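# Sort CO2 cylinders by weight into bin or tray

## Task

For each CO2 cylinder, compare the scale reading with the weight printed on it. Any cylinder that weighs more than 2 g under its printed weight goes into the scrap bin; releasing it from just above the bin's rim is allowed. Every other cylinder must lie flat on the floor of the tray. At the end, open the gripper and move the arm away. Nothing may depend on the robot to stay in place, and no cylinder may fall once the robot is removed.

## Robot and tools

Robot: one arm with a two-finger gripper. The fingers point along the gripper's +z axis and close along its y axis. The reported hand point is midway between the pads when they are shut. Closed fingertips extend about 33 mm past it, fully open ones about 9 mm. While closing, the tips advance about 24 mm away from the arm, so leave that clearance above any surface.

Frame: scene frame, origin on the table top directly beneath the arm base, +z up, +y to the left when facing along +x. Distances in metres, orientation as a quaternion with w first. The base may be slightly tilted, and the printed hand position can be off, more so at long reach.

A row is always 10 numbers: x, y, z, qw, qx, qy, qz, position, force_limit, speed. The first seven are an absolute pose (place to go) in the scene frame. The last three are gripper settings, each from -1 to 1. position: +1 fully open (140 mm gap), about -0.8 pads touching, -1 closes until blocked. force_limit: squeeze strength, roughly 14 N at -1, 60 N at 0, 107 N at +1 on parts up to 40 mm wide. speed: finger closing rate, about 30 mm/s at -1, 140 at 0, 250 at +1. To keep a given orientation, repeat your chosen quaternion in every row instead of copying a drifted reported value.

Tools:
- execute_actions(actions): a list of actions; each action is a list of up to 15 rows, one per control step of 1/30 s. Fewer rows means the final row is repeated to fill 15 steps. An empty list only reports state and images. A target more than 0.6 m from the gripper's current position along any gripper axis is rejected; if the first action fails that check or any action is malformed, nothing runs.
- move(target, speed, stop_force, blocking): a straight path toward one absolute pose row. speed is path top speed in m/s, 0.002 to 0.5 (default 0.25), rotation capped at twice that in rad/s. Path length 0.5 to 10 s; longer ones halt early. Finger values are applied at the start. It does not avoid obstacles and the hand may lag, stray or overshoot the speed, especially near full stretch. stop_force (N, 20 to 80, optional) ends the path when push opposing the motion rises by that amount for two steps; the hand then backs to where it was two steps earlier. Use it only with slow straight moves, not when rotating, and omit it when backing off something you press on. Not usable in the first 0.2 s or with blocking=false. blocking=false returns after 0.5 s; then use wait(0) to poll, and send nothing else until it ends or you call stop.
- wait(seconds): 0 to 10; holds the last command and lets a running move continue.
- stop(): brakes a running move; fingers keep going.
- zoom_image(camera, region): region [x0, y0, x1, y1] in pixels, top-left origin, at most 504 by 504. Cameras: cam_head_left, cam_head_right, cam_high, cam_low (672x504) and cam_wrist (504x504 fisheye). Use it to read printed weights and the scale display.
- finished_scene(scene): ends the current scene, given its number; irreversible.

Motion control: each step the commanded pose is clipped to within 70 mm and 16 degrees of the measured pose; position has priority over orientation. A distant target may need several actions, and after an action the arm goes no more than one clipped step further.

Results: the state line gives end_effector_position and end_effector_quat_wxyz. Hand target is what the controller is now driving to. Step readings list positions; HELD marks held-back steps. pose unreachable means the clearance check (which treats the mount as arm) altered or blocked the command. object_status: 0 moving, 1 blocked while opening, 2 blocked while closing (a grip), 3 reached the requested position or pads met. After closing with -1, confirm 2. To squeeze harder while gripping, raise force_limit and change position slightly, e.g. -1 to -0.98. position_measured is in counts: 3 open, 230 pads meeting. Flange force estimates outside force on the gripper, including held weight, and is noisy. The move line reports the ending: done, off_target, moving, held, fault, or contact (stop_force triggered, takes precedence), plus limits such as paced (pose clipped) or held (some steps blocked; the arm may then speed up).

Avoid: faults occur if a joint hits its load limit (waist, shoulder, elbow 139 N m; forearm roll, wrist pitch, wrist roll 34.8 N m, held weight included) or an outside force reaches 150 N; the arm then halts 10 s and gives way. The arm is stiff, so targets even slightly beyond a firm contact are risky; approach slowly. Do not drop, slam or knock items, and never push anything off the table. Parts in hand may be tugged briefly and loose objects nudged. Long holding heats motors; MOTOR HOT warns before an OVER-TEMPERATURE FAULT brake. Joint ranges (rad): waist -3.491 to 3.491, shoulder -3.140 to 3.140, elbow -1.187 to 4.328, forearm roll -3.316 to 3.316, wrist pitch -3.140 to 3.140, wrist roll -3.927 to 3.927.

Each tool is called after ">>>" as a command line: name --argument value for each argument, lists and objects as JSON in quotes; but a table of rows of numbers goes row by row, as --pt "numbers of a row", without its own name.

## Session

>>> execute_actions --actions '[]'

Scene clock: 0.00 s.
end_effector_position=(+0.4332, +0.3726, +0.2329) position_measured=3 object_status=3 end_effector_quat_wxyz=(-0.008, +0.401, +0.916, +0.021)
Joint positions: [ 0.898  0.802 -0.175  0.123 -0.606  2.842]
Joint velocities: [-0.     0.     0.     0.     0.     0.003]
Flange force (N, the push that the arm receives, along the gripper's own x y z axes): no reading
Hand target: +0.433, +0.373, +0.233; -0.008, +0.401, +0.916, +0.021

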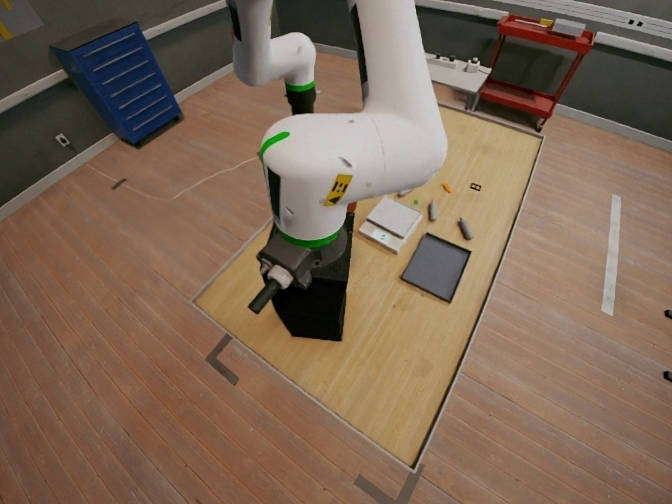

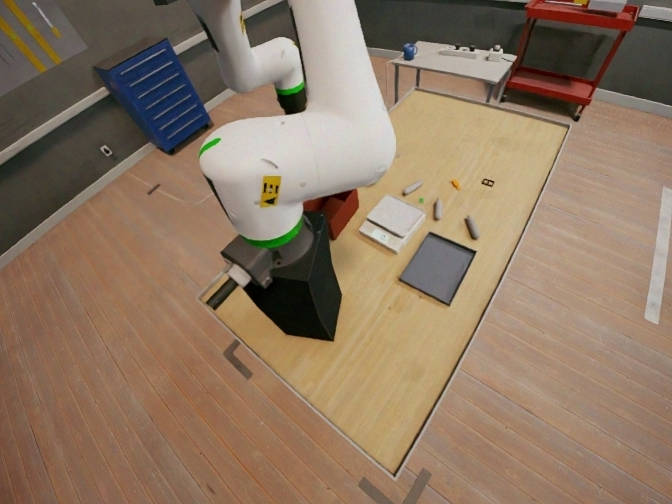

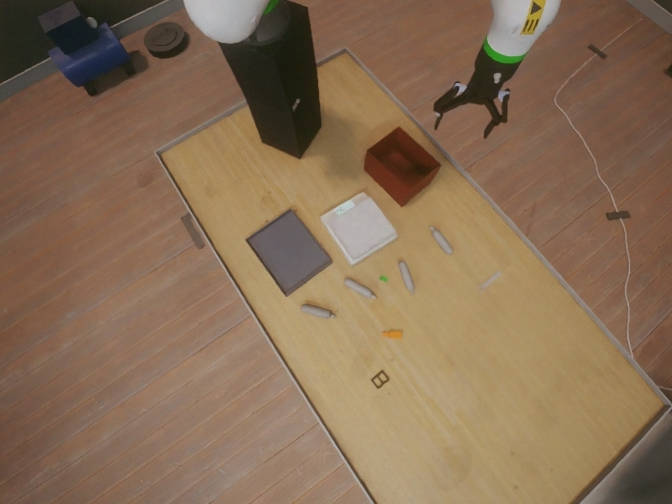

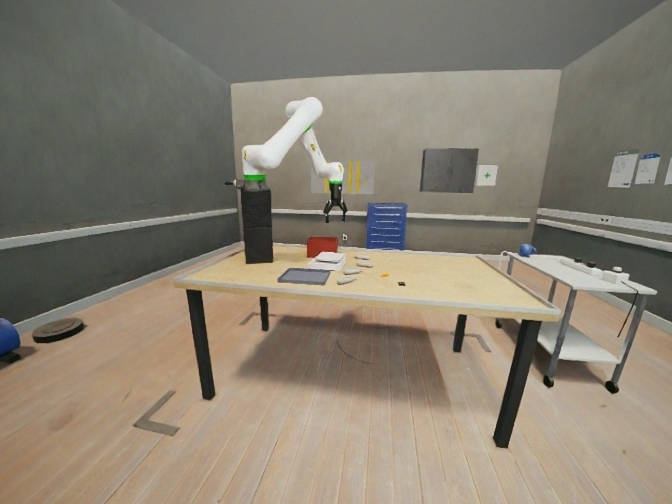

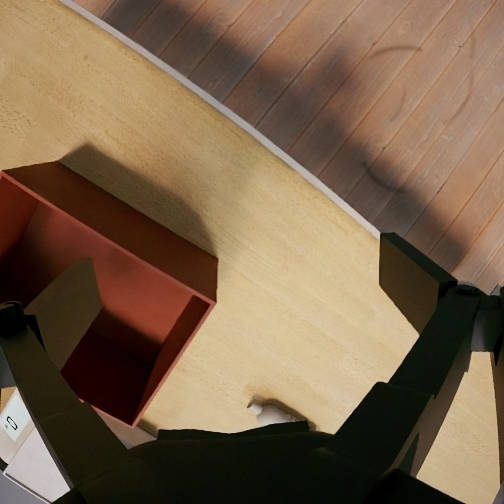

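>>> move --target '[0.6,0.0,0.42,0,1,0,0,0.6,-0.3,0]' --speed 0.4

Scene clock: 8.17 s.
end_effector_position=(+0.6001, +0.0019, +0.4198) position_measured=53 object_status=3 end_effector_quat_wxyz=(-0.002, +1.000, +0.000, -0.001)
Joint positions: [ 0.232  0.479 -0.036  0.117 -1.039  1.235]
Joint velocities: [-0.001  0.001  0.002 -0.    -0.002 -0.002]
Flange force (N, the push that the arm receives, along the gripper's own x y z axes): [-8.6 -1.5 0.9]
Hand target: +0.600, +0.002, +0.420; -0.002, +1.000, +0.000, -0.001
Off the commanded pose: 0.002 m, 0 deg.
move: done

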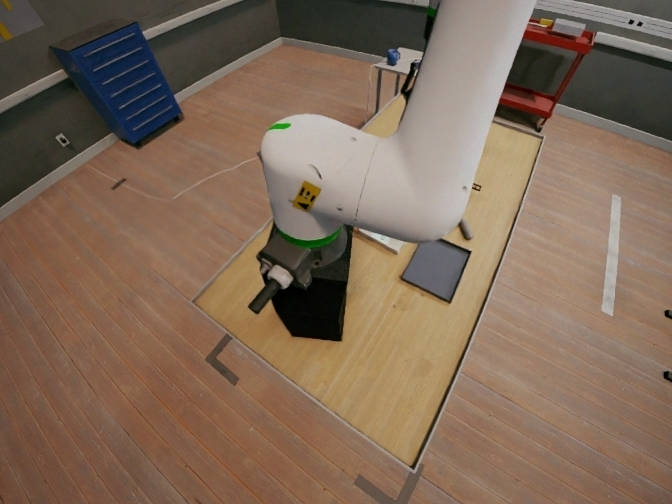

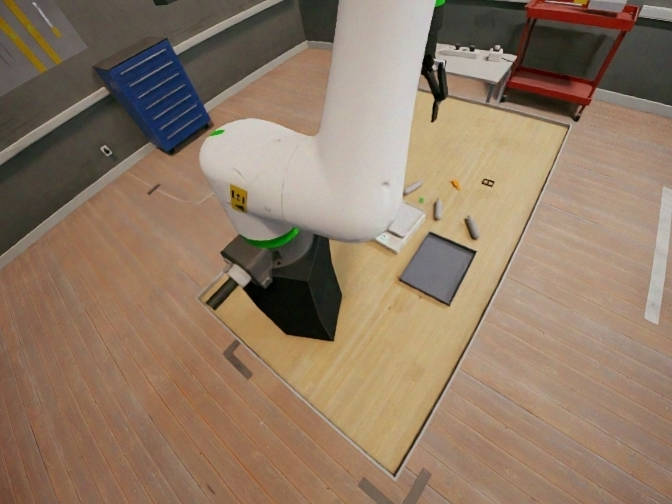

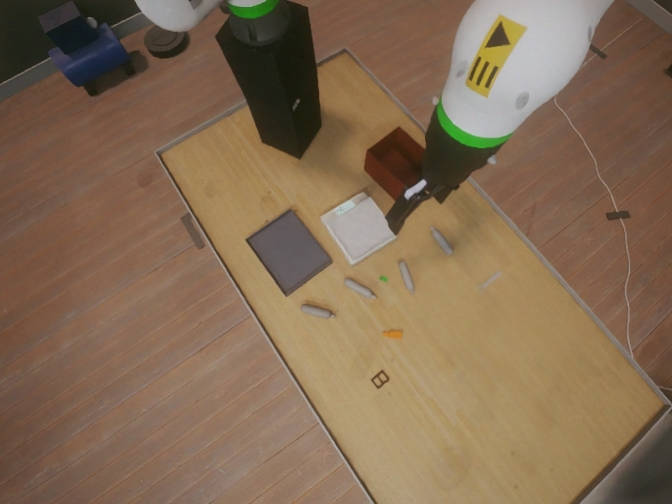

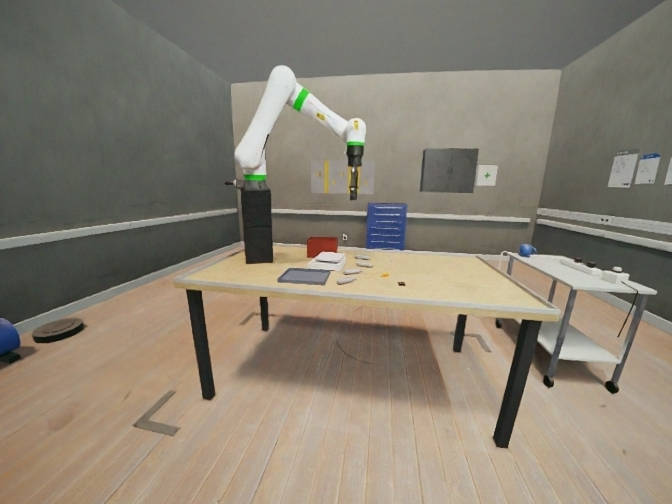

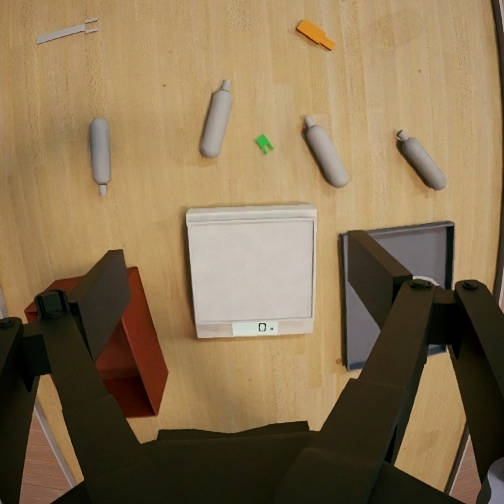

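>>> move --target '[0.671,0.041,0.085,0,0.991,-0.13,0,-0.1,-0.3,0]' --speed 0.3

Scene clock: 13.83 s.
end_effector_position=(+0.6702, +0.0407, +0.0851) position_measured=141 object_status=3 end_effector_quat_wxyz=(+0.000, +0.991, -0.130, +0.000)
Joint positions: [ 0.207  1.174  0.261  0.174 -0.642  0.917]
Joint velocities: [-0.     0.003  0.002 -0.002 -0.002  0.004]
Flange force (N, the push that the arm receives, along the gripper's own x y z axes): [-14.4 2.9 -9.8]
Hand target: +0.670, +0.041, +0.085; +0.000, +0.991, -0.130, +0.000
Off the commanded pose: 0.001 m, 0 deg.
move: done

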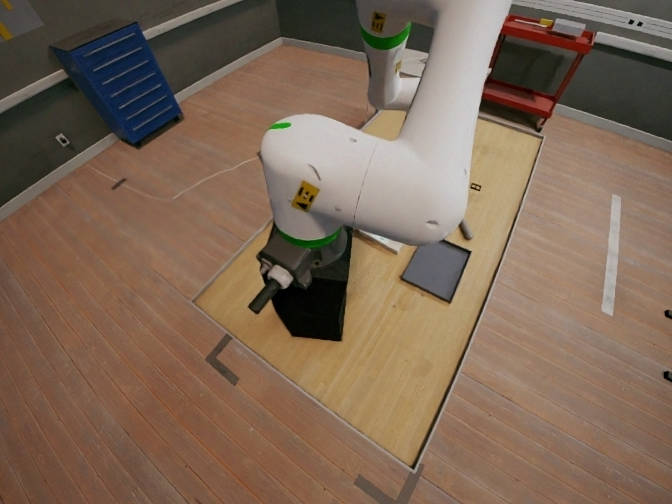

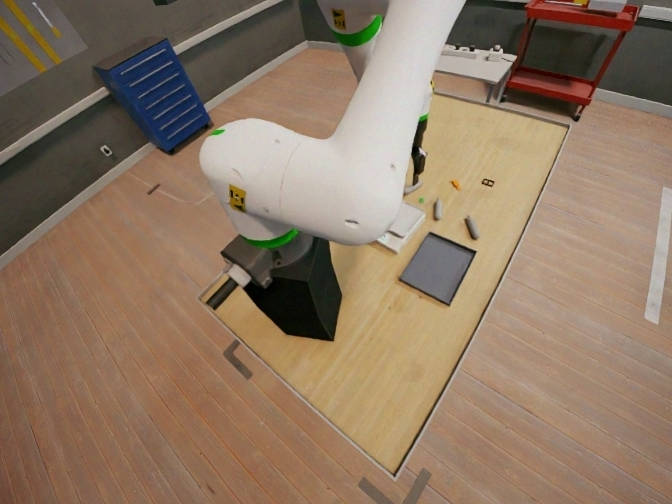

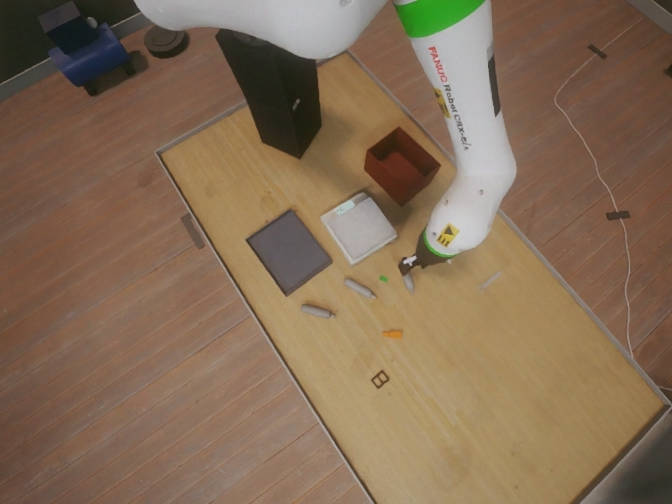

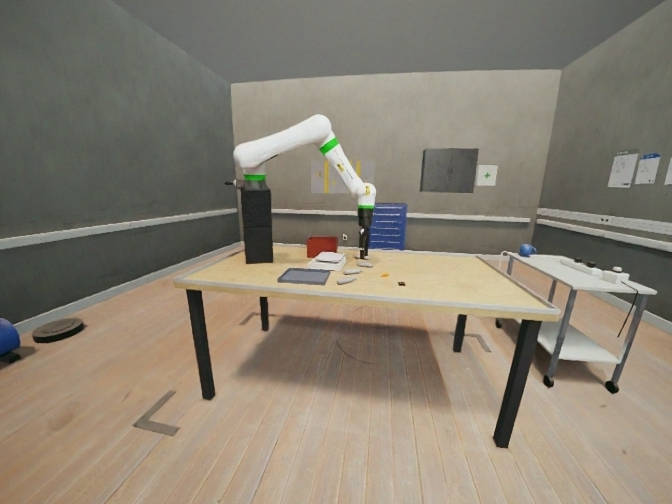

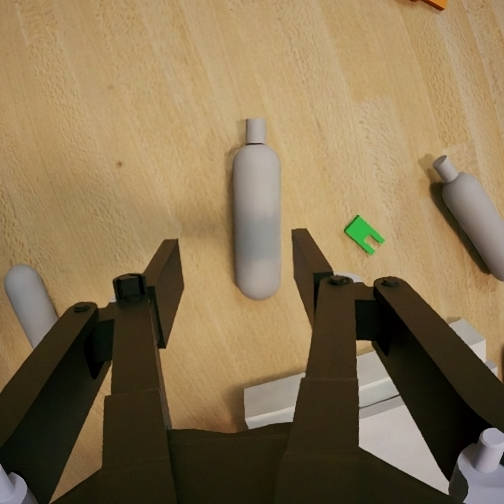

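>>> move --target '[0.667,0.029,0.046,0,0.991,-0.13,0,-0.1,-0.3,0]' --speed 0.06

>>> move --target '[0.667,0.029,0.046,0,0.991,-0.13,0,-1,-0.3,0]'

>>> move --target '[0.65,0.03,0.3,0,1,0,0,-1,-0.3,0]'

>>> move --target '[0.6,-0.13,0.6,0.985,0.17,0,0,-1,-0.3,0]' --speed 0.4

>>> zoom_image --camera "cam_high" --region '[300,140,450,290]'

Scene clock: 21.53 s.
end_effector_position=(+0.6669, +0.0290, +0.0461) position_measured=141 object_status=3 end_effector_quat_wxyz=(-0.000, +0.992, -0.130, +0.000)
Joint positions: [ 0.185  1.245  0.292  0.183 -0.599  0.929]
Joint velocities: [-0.     0.001  0.001 -0.001 -0.001  0.   ]
Flange force (N, the push that the arm receives, along the gripper's own x y z axes): [-7.1 1.1 -4.9]
Hand target: +0.667, +0.029, +0.046; -0.000, +0.992, -0.130, -0.000
Off the commanded pose: 0.000 m, 0 deg.
move: done

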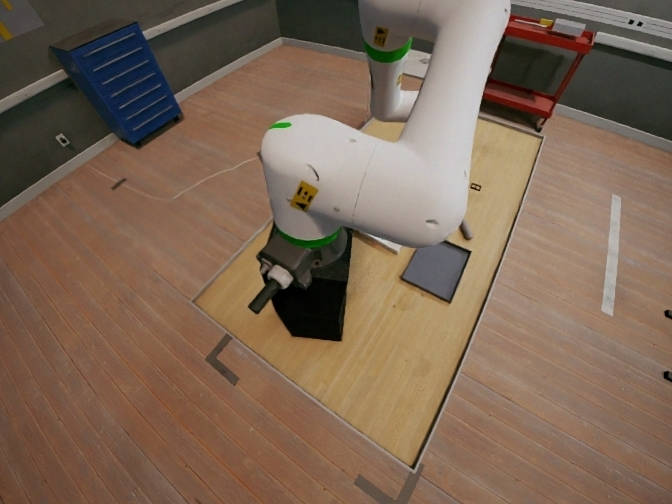

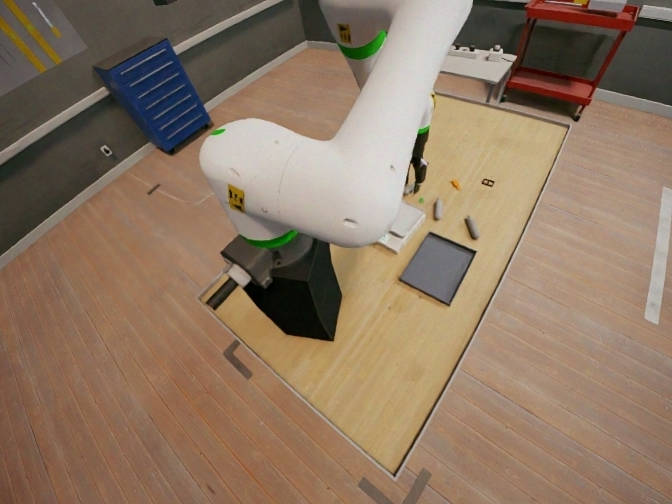

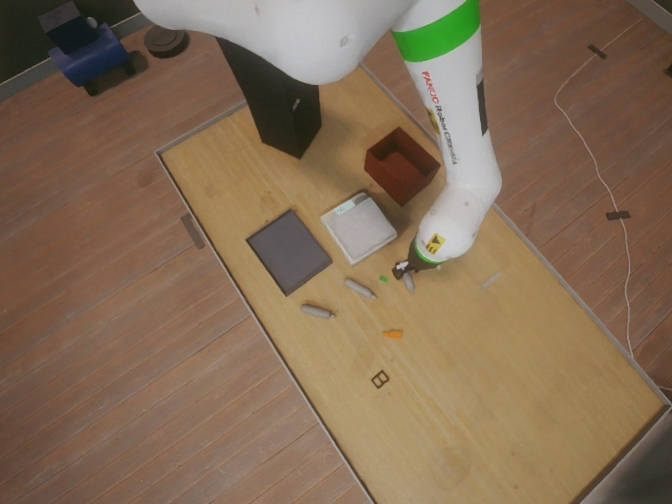

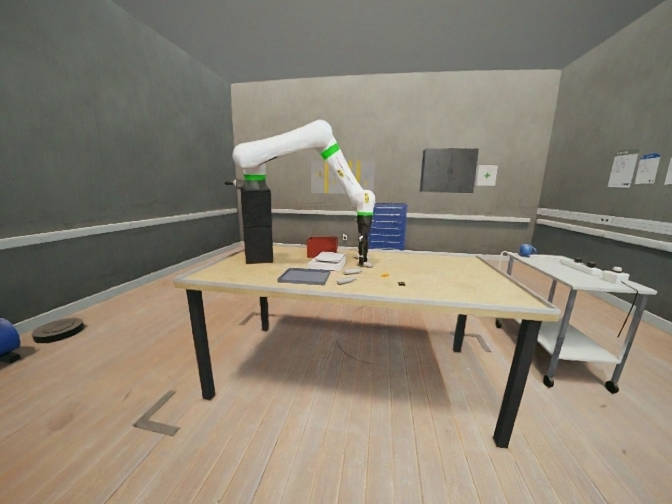

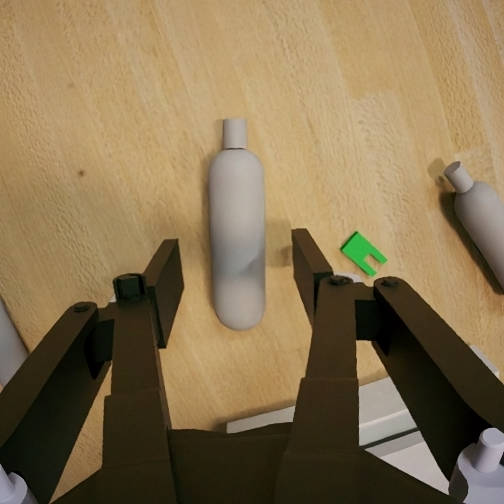

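Scene clock: 22.23 s.
end_effector_position=(+0.6670, +0.0290, +0.0460) position_measured=191 object_status=2 end_effector_quat_wxyz=(-0.000, +0.992, -0.130, +0.000)
Joint positions: [ 0.185  1.245  0.293  0.183 -0.6    0.929]
Joint velocities: [-0.    -0.001  0.     0.001  0.    -0.002]
Flange force (N, the push that the arm receives, along the gripper's own x y z axes): [-5.1 -2.3 -17.0]
Hand target: +0.667, +0.029, +0.046; -0.000, +0.992, -0.130, +0.000
Off the commanded pose: 0.000 m, 0 deg.
move: done

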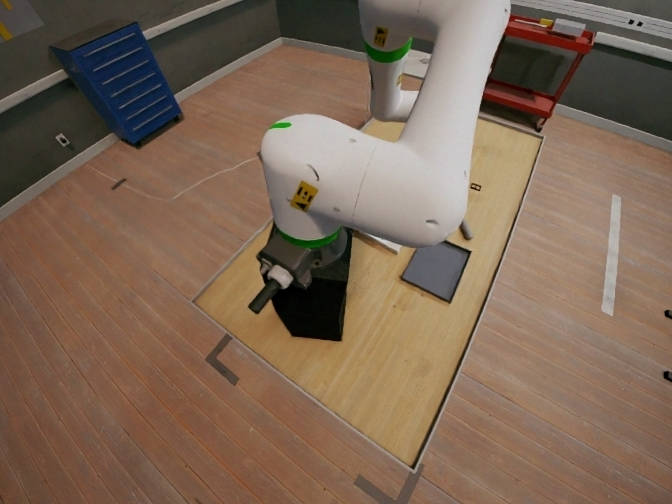

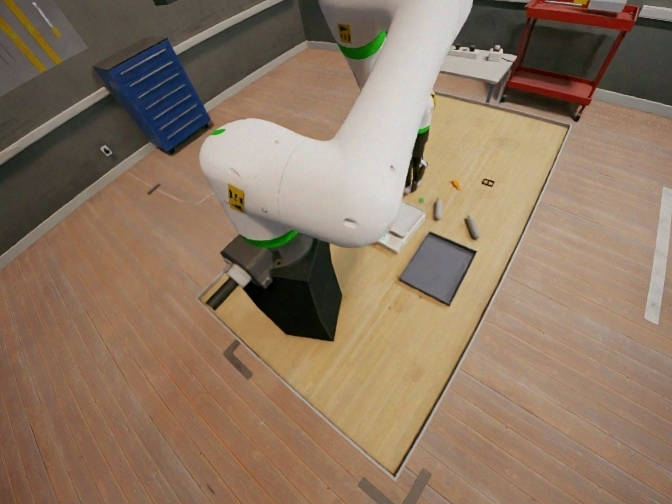

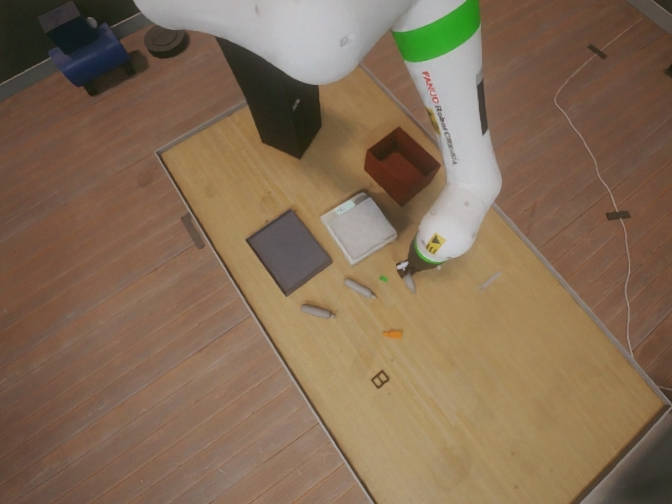

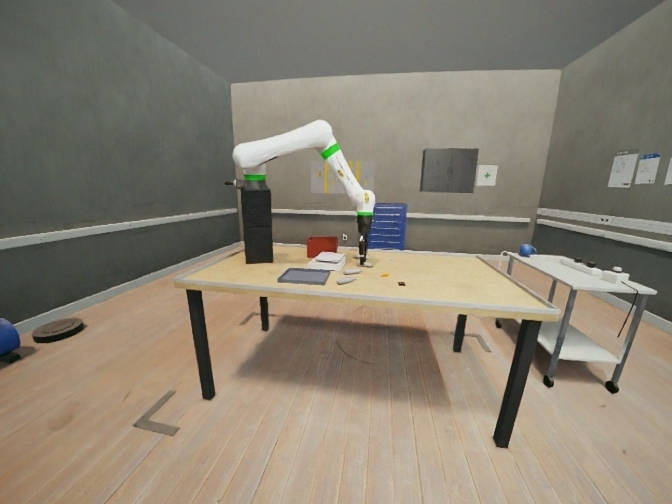

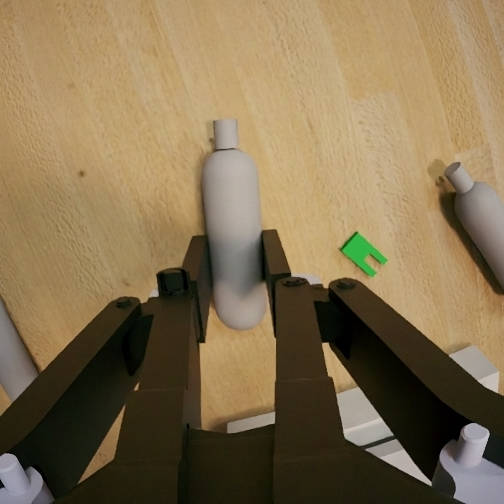

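Scene clock: 23.70 s.
end_effector_position=(+0.6505, +0.0302, +0.2998) position_measured=191 object_status=2 end_effector_quat_wxyz=(-0.000, +1.000, +0.000, -0.000)
Joint positions: [ 0.235  0.754  0.085  0.135 -0.886  1.206]
Joint velocities: [ 0.    -0.001 -0.    -0.    -0.001  0.001]
Flange force (N, the push that the arm receives, along the gripper's own x y z axes): [-9.4 -0.9 -4.6]
Hand target: +0.651, +0.030, +0.300; -0.000, +1.000, +0.000, -0.000
Off the commanded pose: 0.001 m, 0 deg.
move: done

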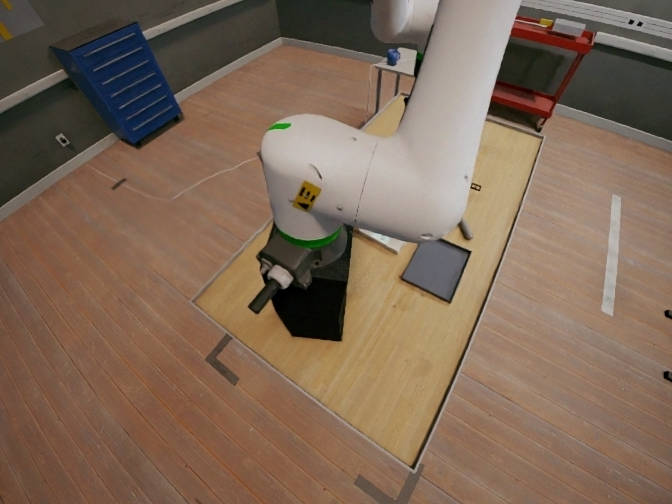

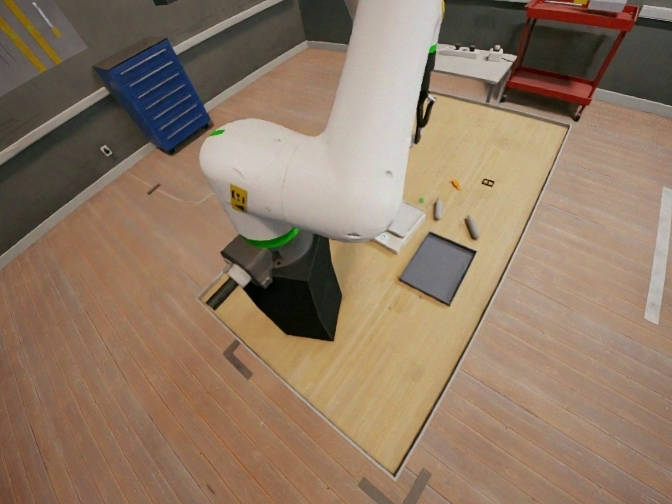

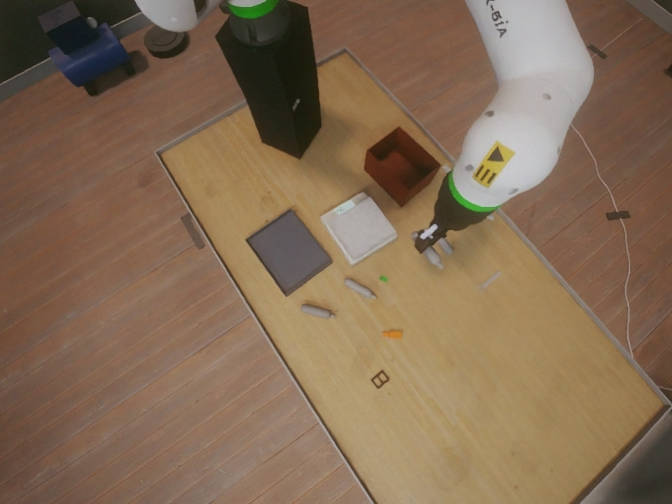

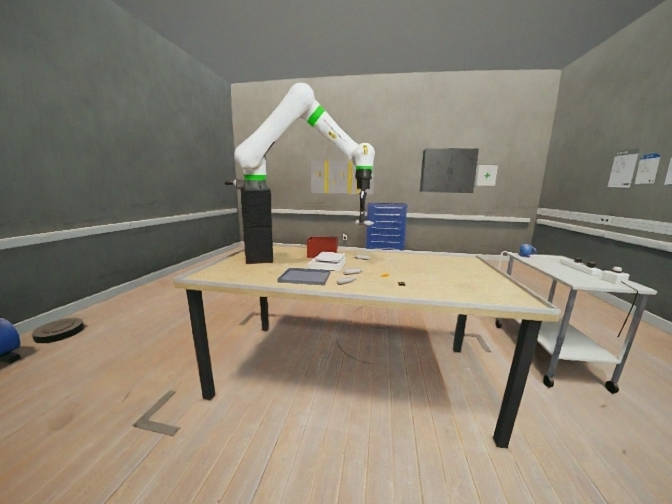

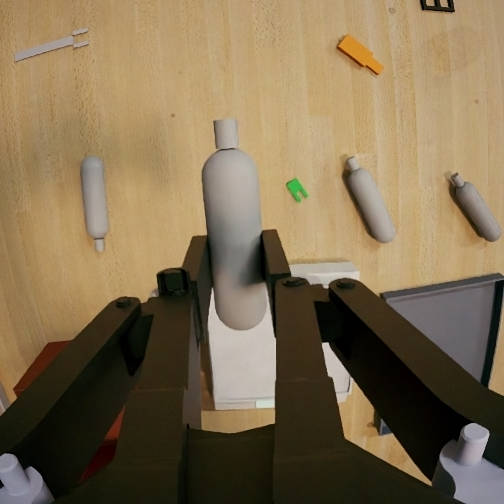

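Scene clock: 27.87 s.
end_effector_position=(+0.6016, -0.1298, +0.6004) position_measured=191 object_status=2 end_effector_quat_wxyz=(+0.985, +0.170, -0.001, -0.003)
Joint positions: [-0.236  1.447  0.128  2.332 -2.788  0.601]
Joint velocities: [-0.009  0.001  0.008  0.032  0.003  0.025]
Flange force (N, the push that the arm receives, along the gripper's own x y z axes): no reading
Hand target: +0.602, -0.130, +0.600; +0.985, +0.170, -0.001, -0.003
Off the commanded pose: 0.002 m, 0 deg.
move: done

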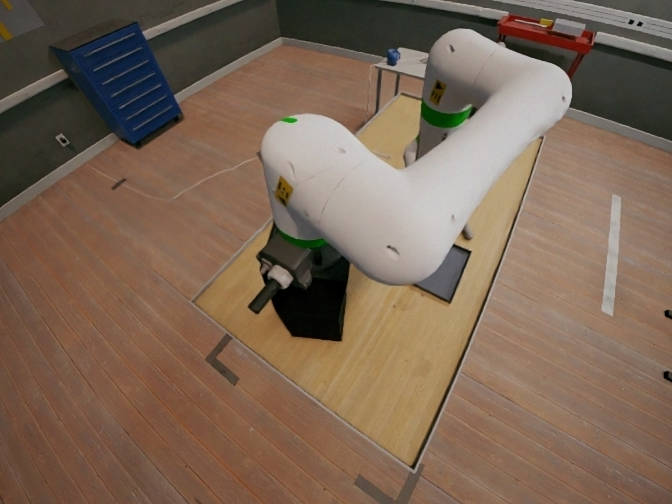

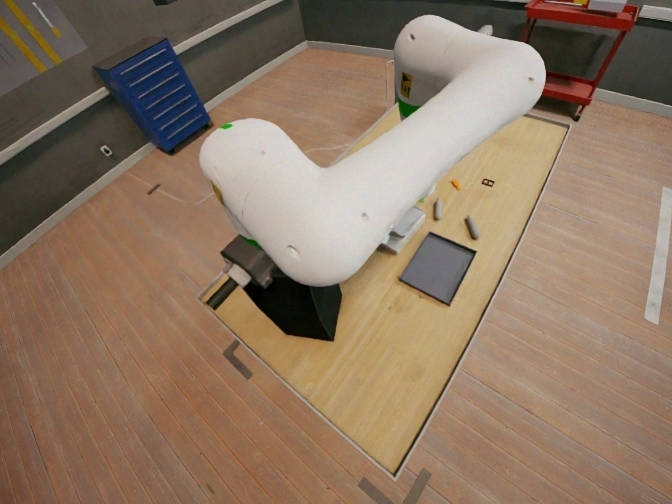

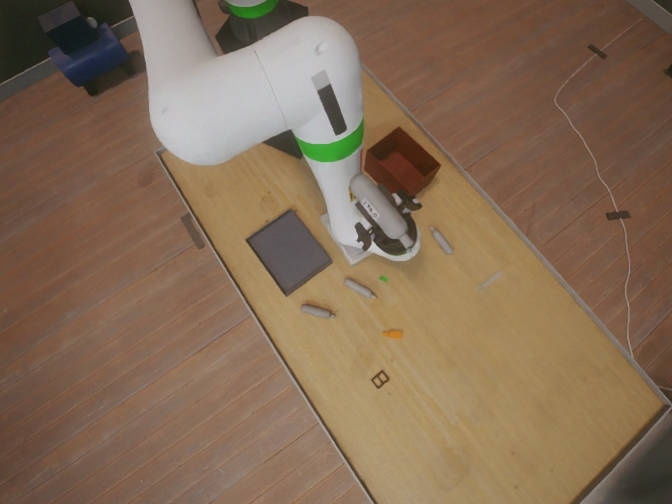

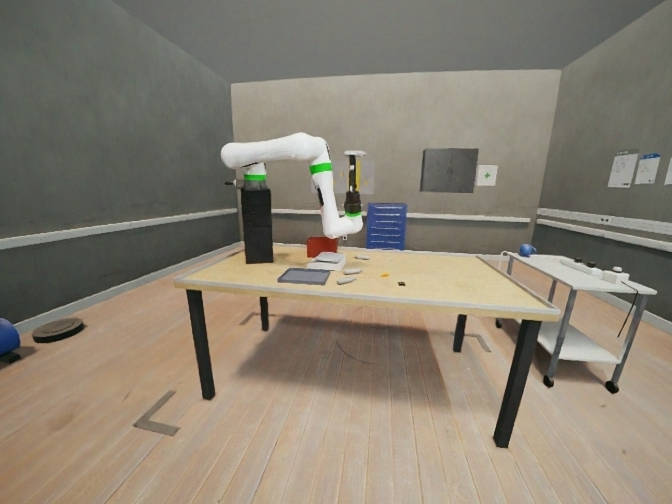

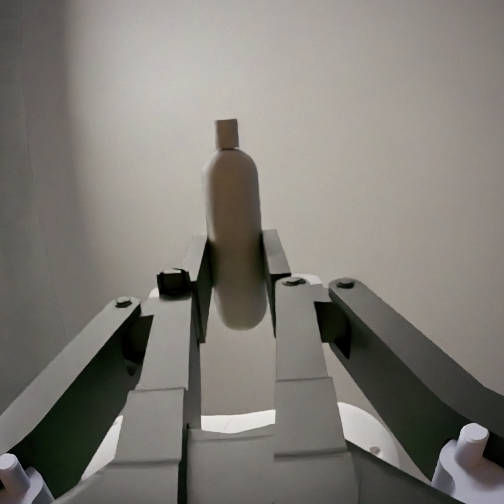

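Region (300, 140, 450, 290) of cam_high's 672x504 image, scaled by 3.360, with more detail than that image has.

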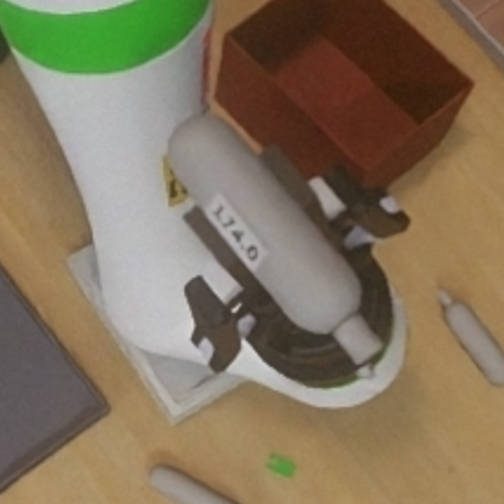

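>>> move --target '[0.62,0.0,0.32,0,1,0,0,-1,-0.3,0]' --speed 0.4

>>> move --target '[0.48,-0.025,0.14,0,1,0,0,-1,-0.3,0]'

>>> move --target '[0.48,-0.025,0.09,0,1,0,0,-1,-0.3,0]' --speed 0.012 --stop_force 20

Scene clock: 35.60 s.
end_effector_position=(+0.6184, -0.0002, +0.3197) position_measured=191 object_status=2 end_effector_quat_wxyz=(+0.000, +1.000, +0.003, -0.000)
Joint positions: [ 0.204  0.654 -0.031  0.136 -0.867  1.24 ]
Joint velocities: [-0.002  0.002  0.003 -0.004 -0.004  0.004]
Flange force (N, the push that the arm receives, along the gripper's own x y z axes): [-4.2 -2.4 -2.0]
Hand target: +0.618, -0.000, +0.320; +0.000, +1.000, +0.003, -0.001
Off the commanded pose: 0.002 m, 0 deg.
move: done

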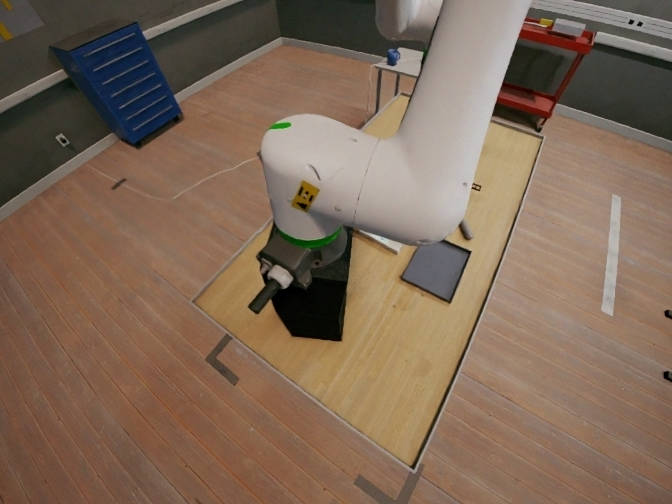

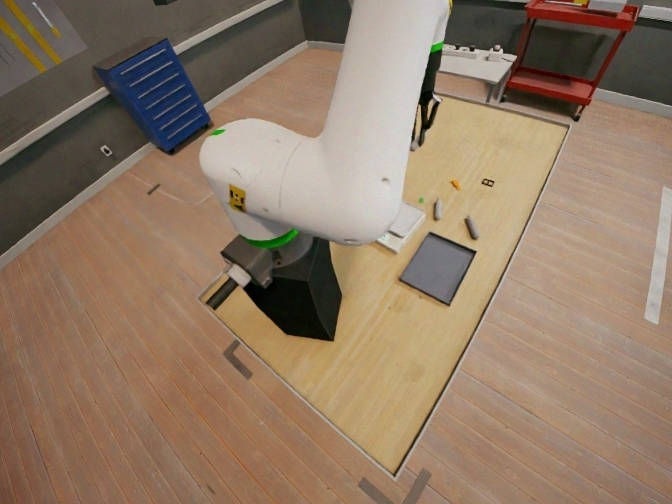

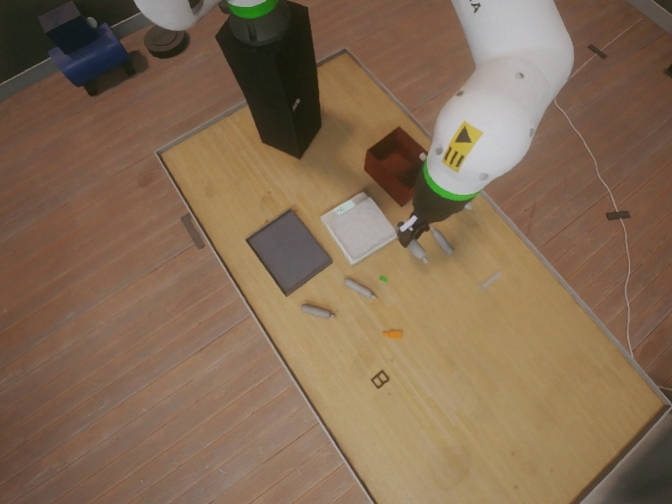

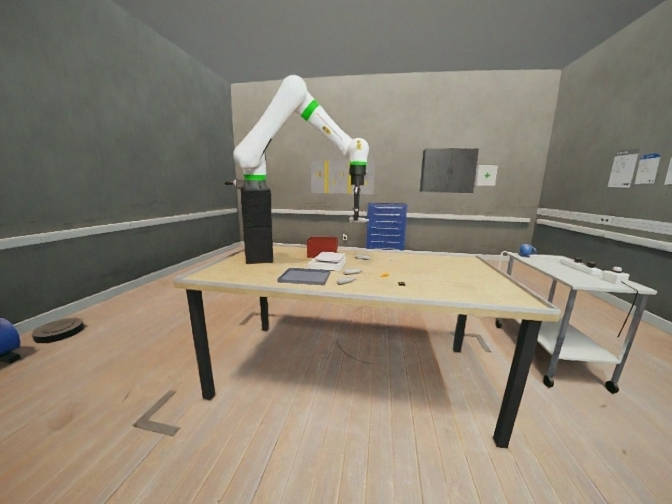

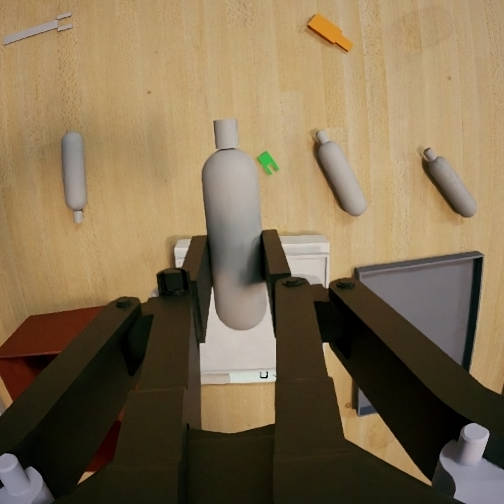

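Scene clock: 37.00 s.
end_effector_position=(+0.4795, -0.0256, +0.1405) position_measured=191 object_status=2 end_effector_quat_wxyz=(-0.000, +1.000, -0.000, -0.000)
Joint positions: [ 0.166  0.806 -0.485  0.39  -0.272  0.983]
Joint velocities: [-0.003 -0.004 -0.033  0.092  0.028 -0.091]
Flange force (N, the push that the arm receives, along the gripper's own x y z axes): [-15.0 -3.0 0.0]
Hand target: +0.480, -0.026, +0.141; +0.000, +1.000, -0.000, -0.000
Off the commanded pose: 0.001 m, 0 deg.
move: done

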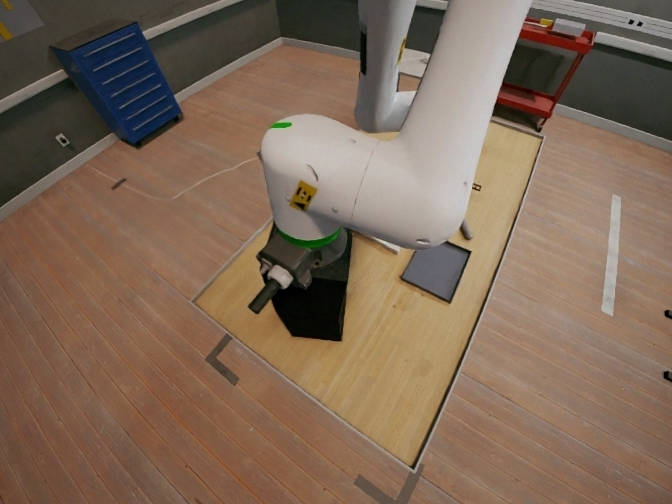

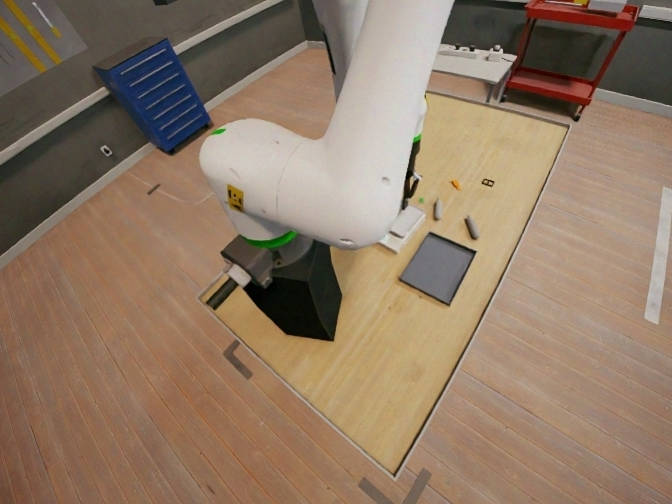

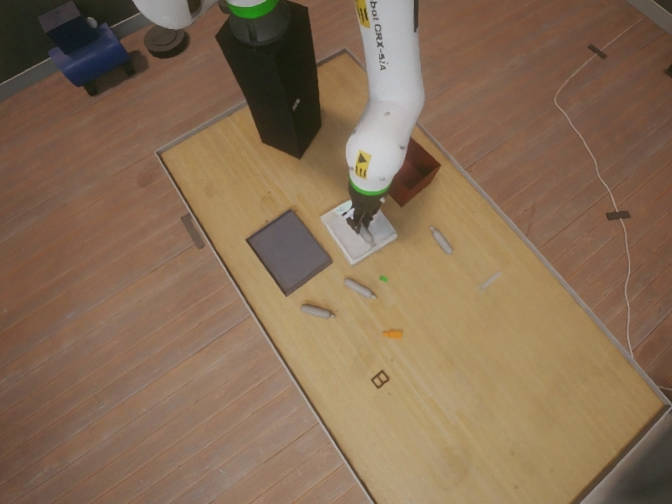

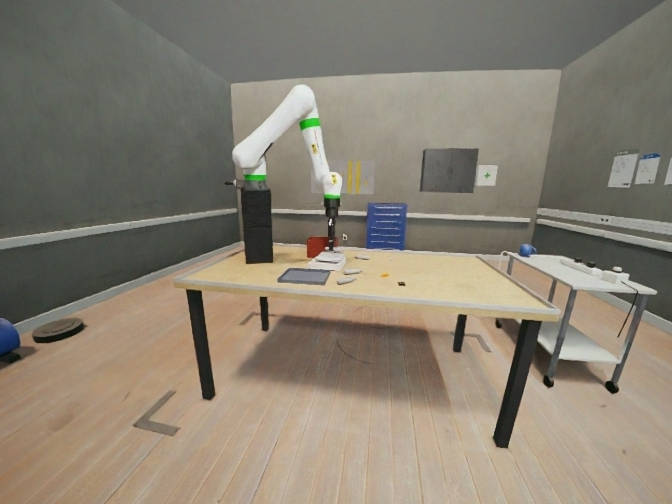

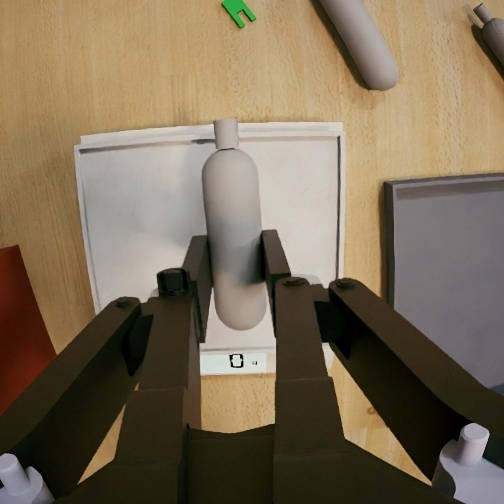

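Scene clock: 37.50 s.
end_effector_position=(+0.4797, -0.0255, +0.1378) position_measured=191 object_status=2 end_effector_quat_wxyz=(-0.000, +1.000, -0.000, -0.000)
Joint positions: [ 0.165  0.812 -0.485  0.399 -0.266  0.975]
Joint velocities: [-0.     0.001  0.     0.002  0.001 -0.002]
Flange force (N, the push that the arm receives, along the gripper's own x y z axes): no reading
Hand target: +0.480, -0.026, +0.138; -0.000, +1.000, -0.000, -0.000
Off the commanded pose: 0.048 m, 0 deg.
move: given up (no force reading, so stop_force could not act: the path ended)

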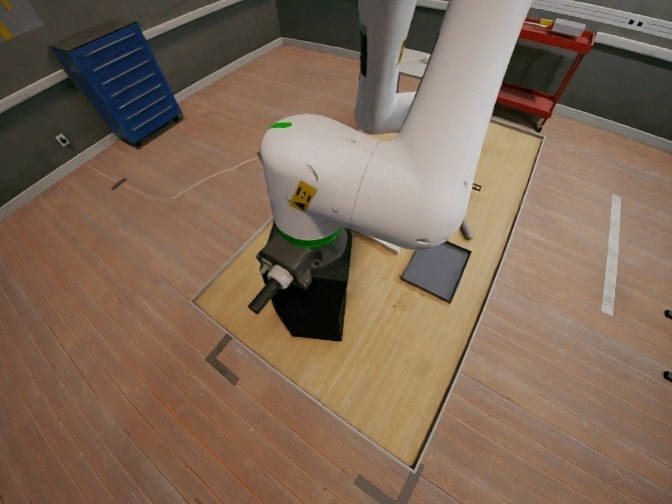

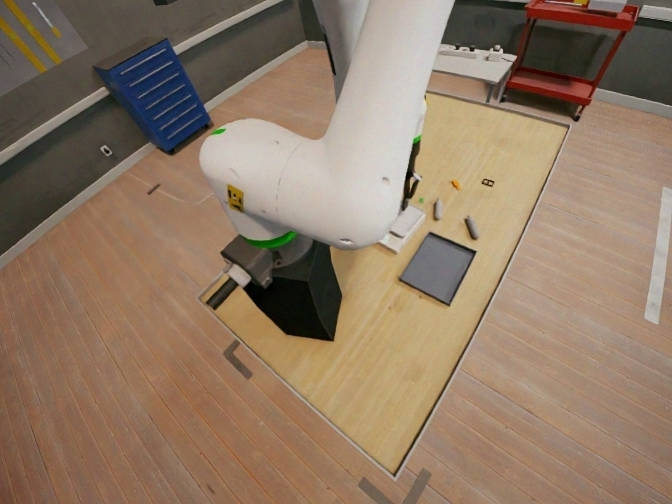

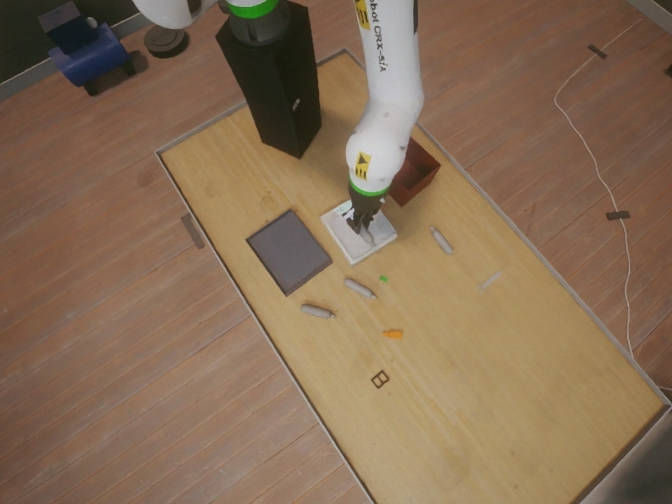

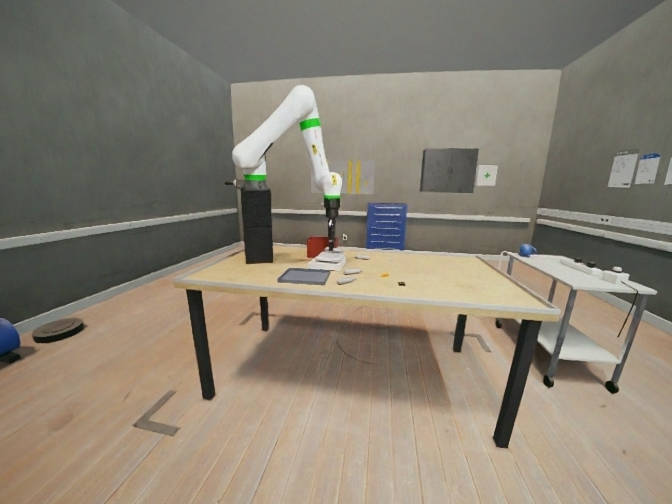

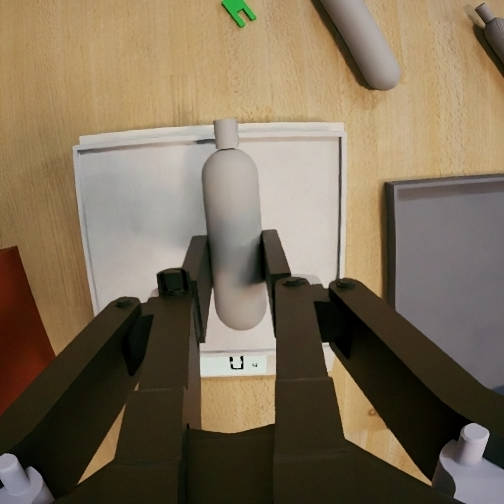

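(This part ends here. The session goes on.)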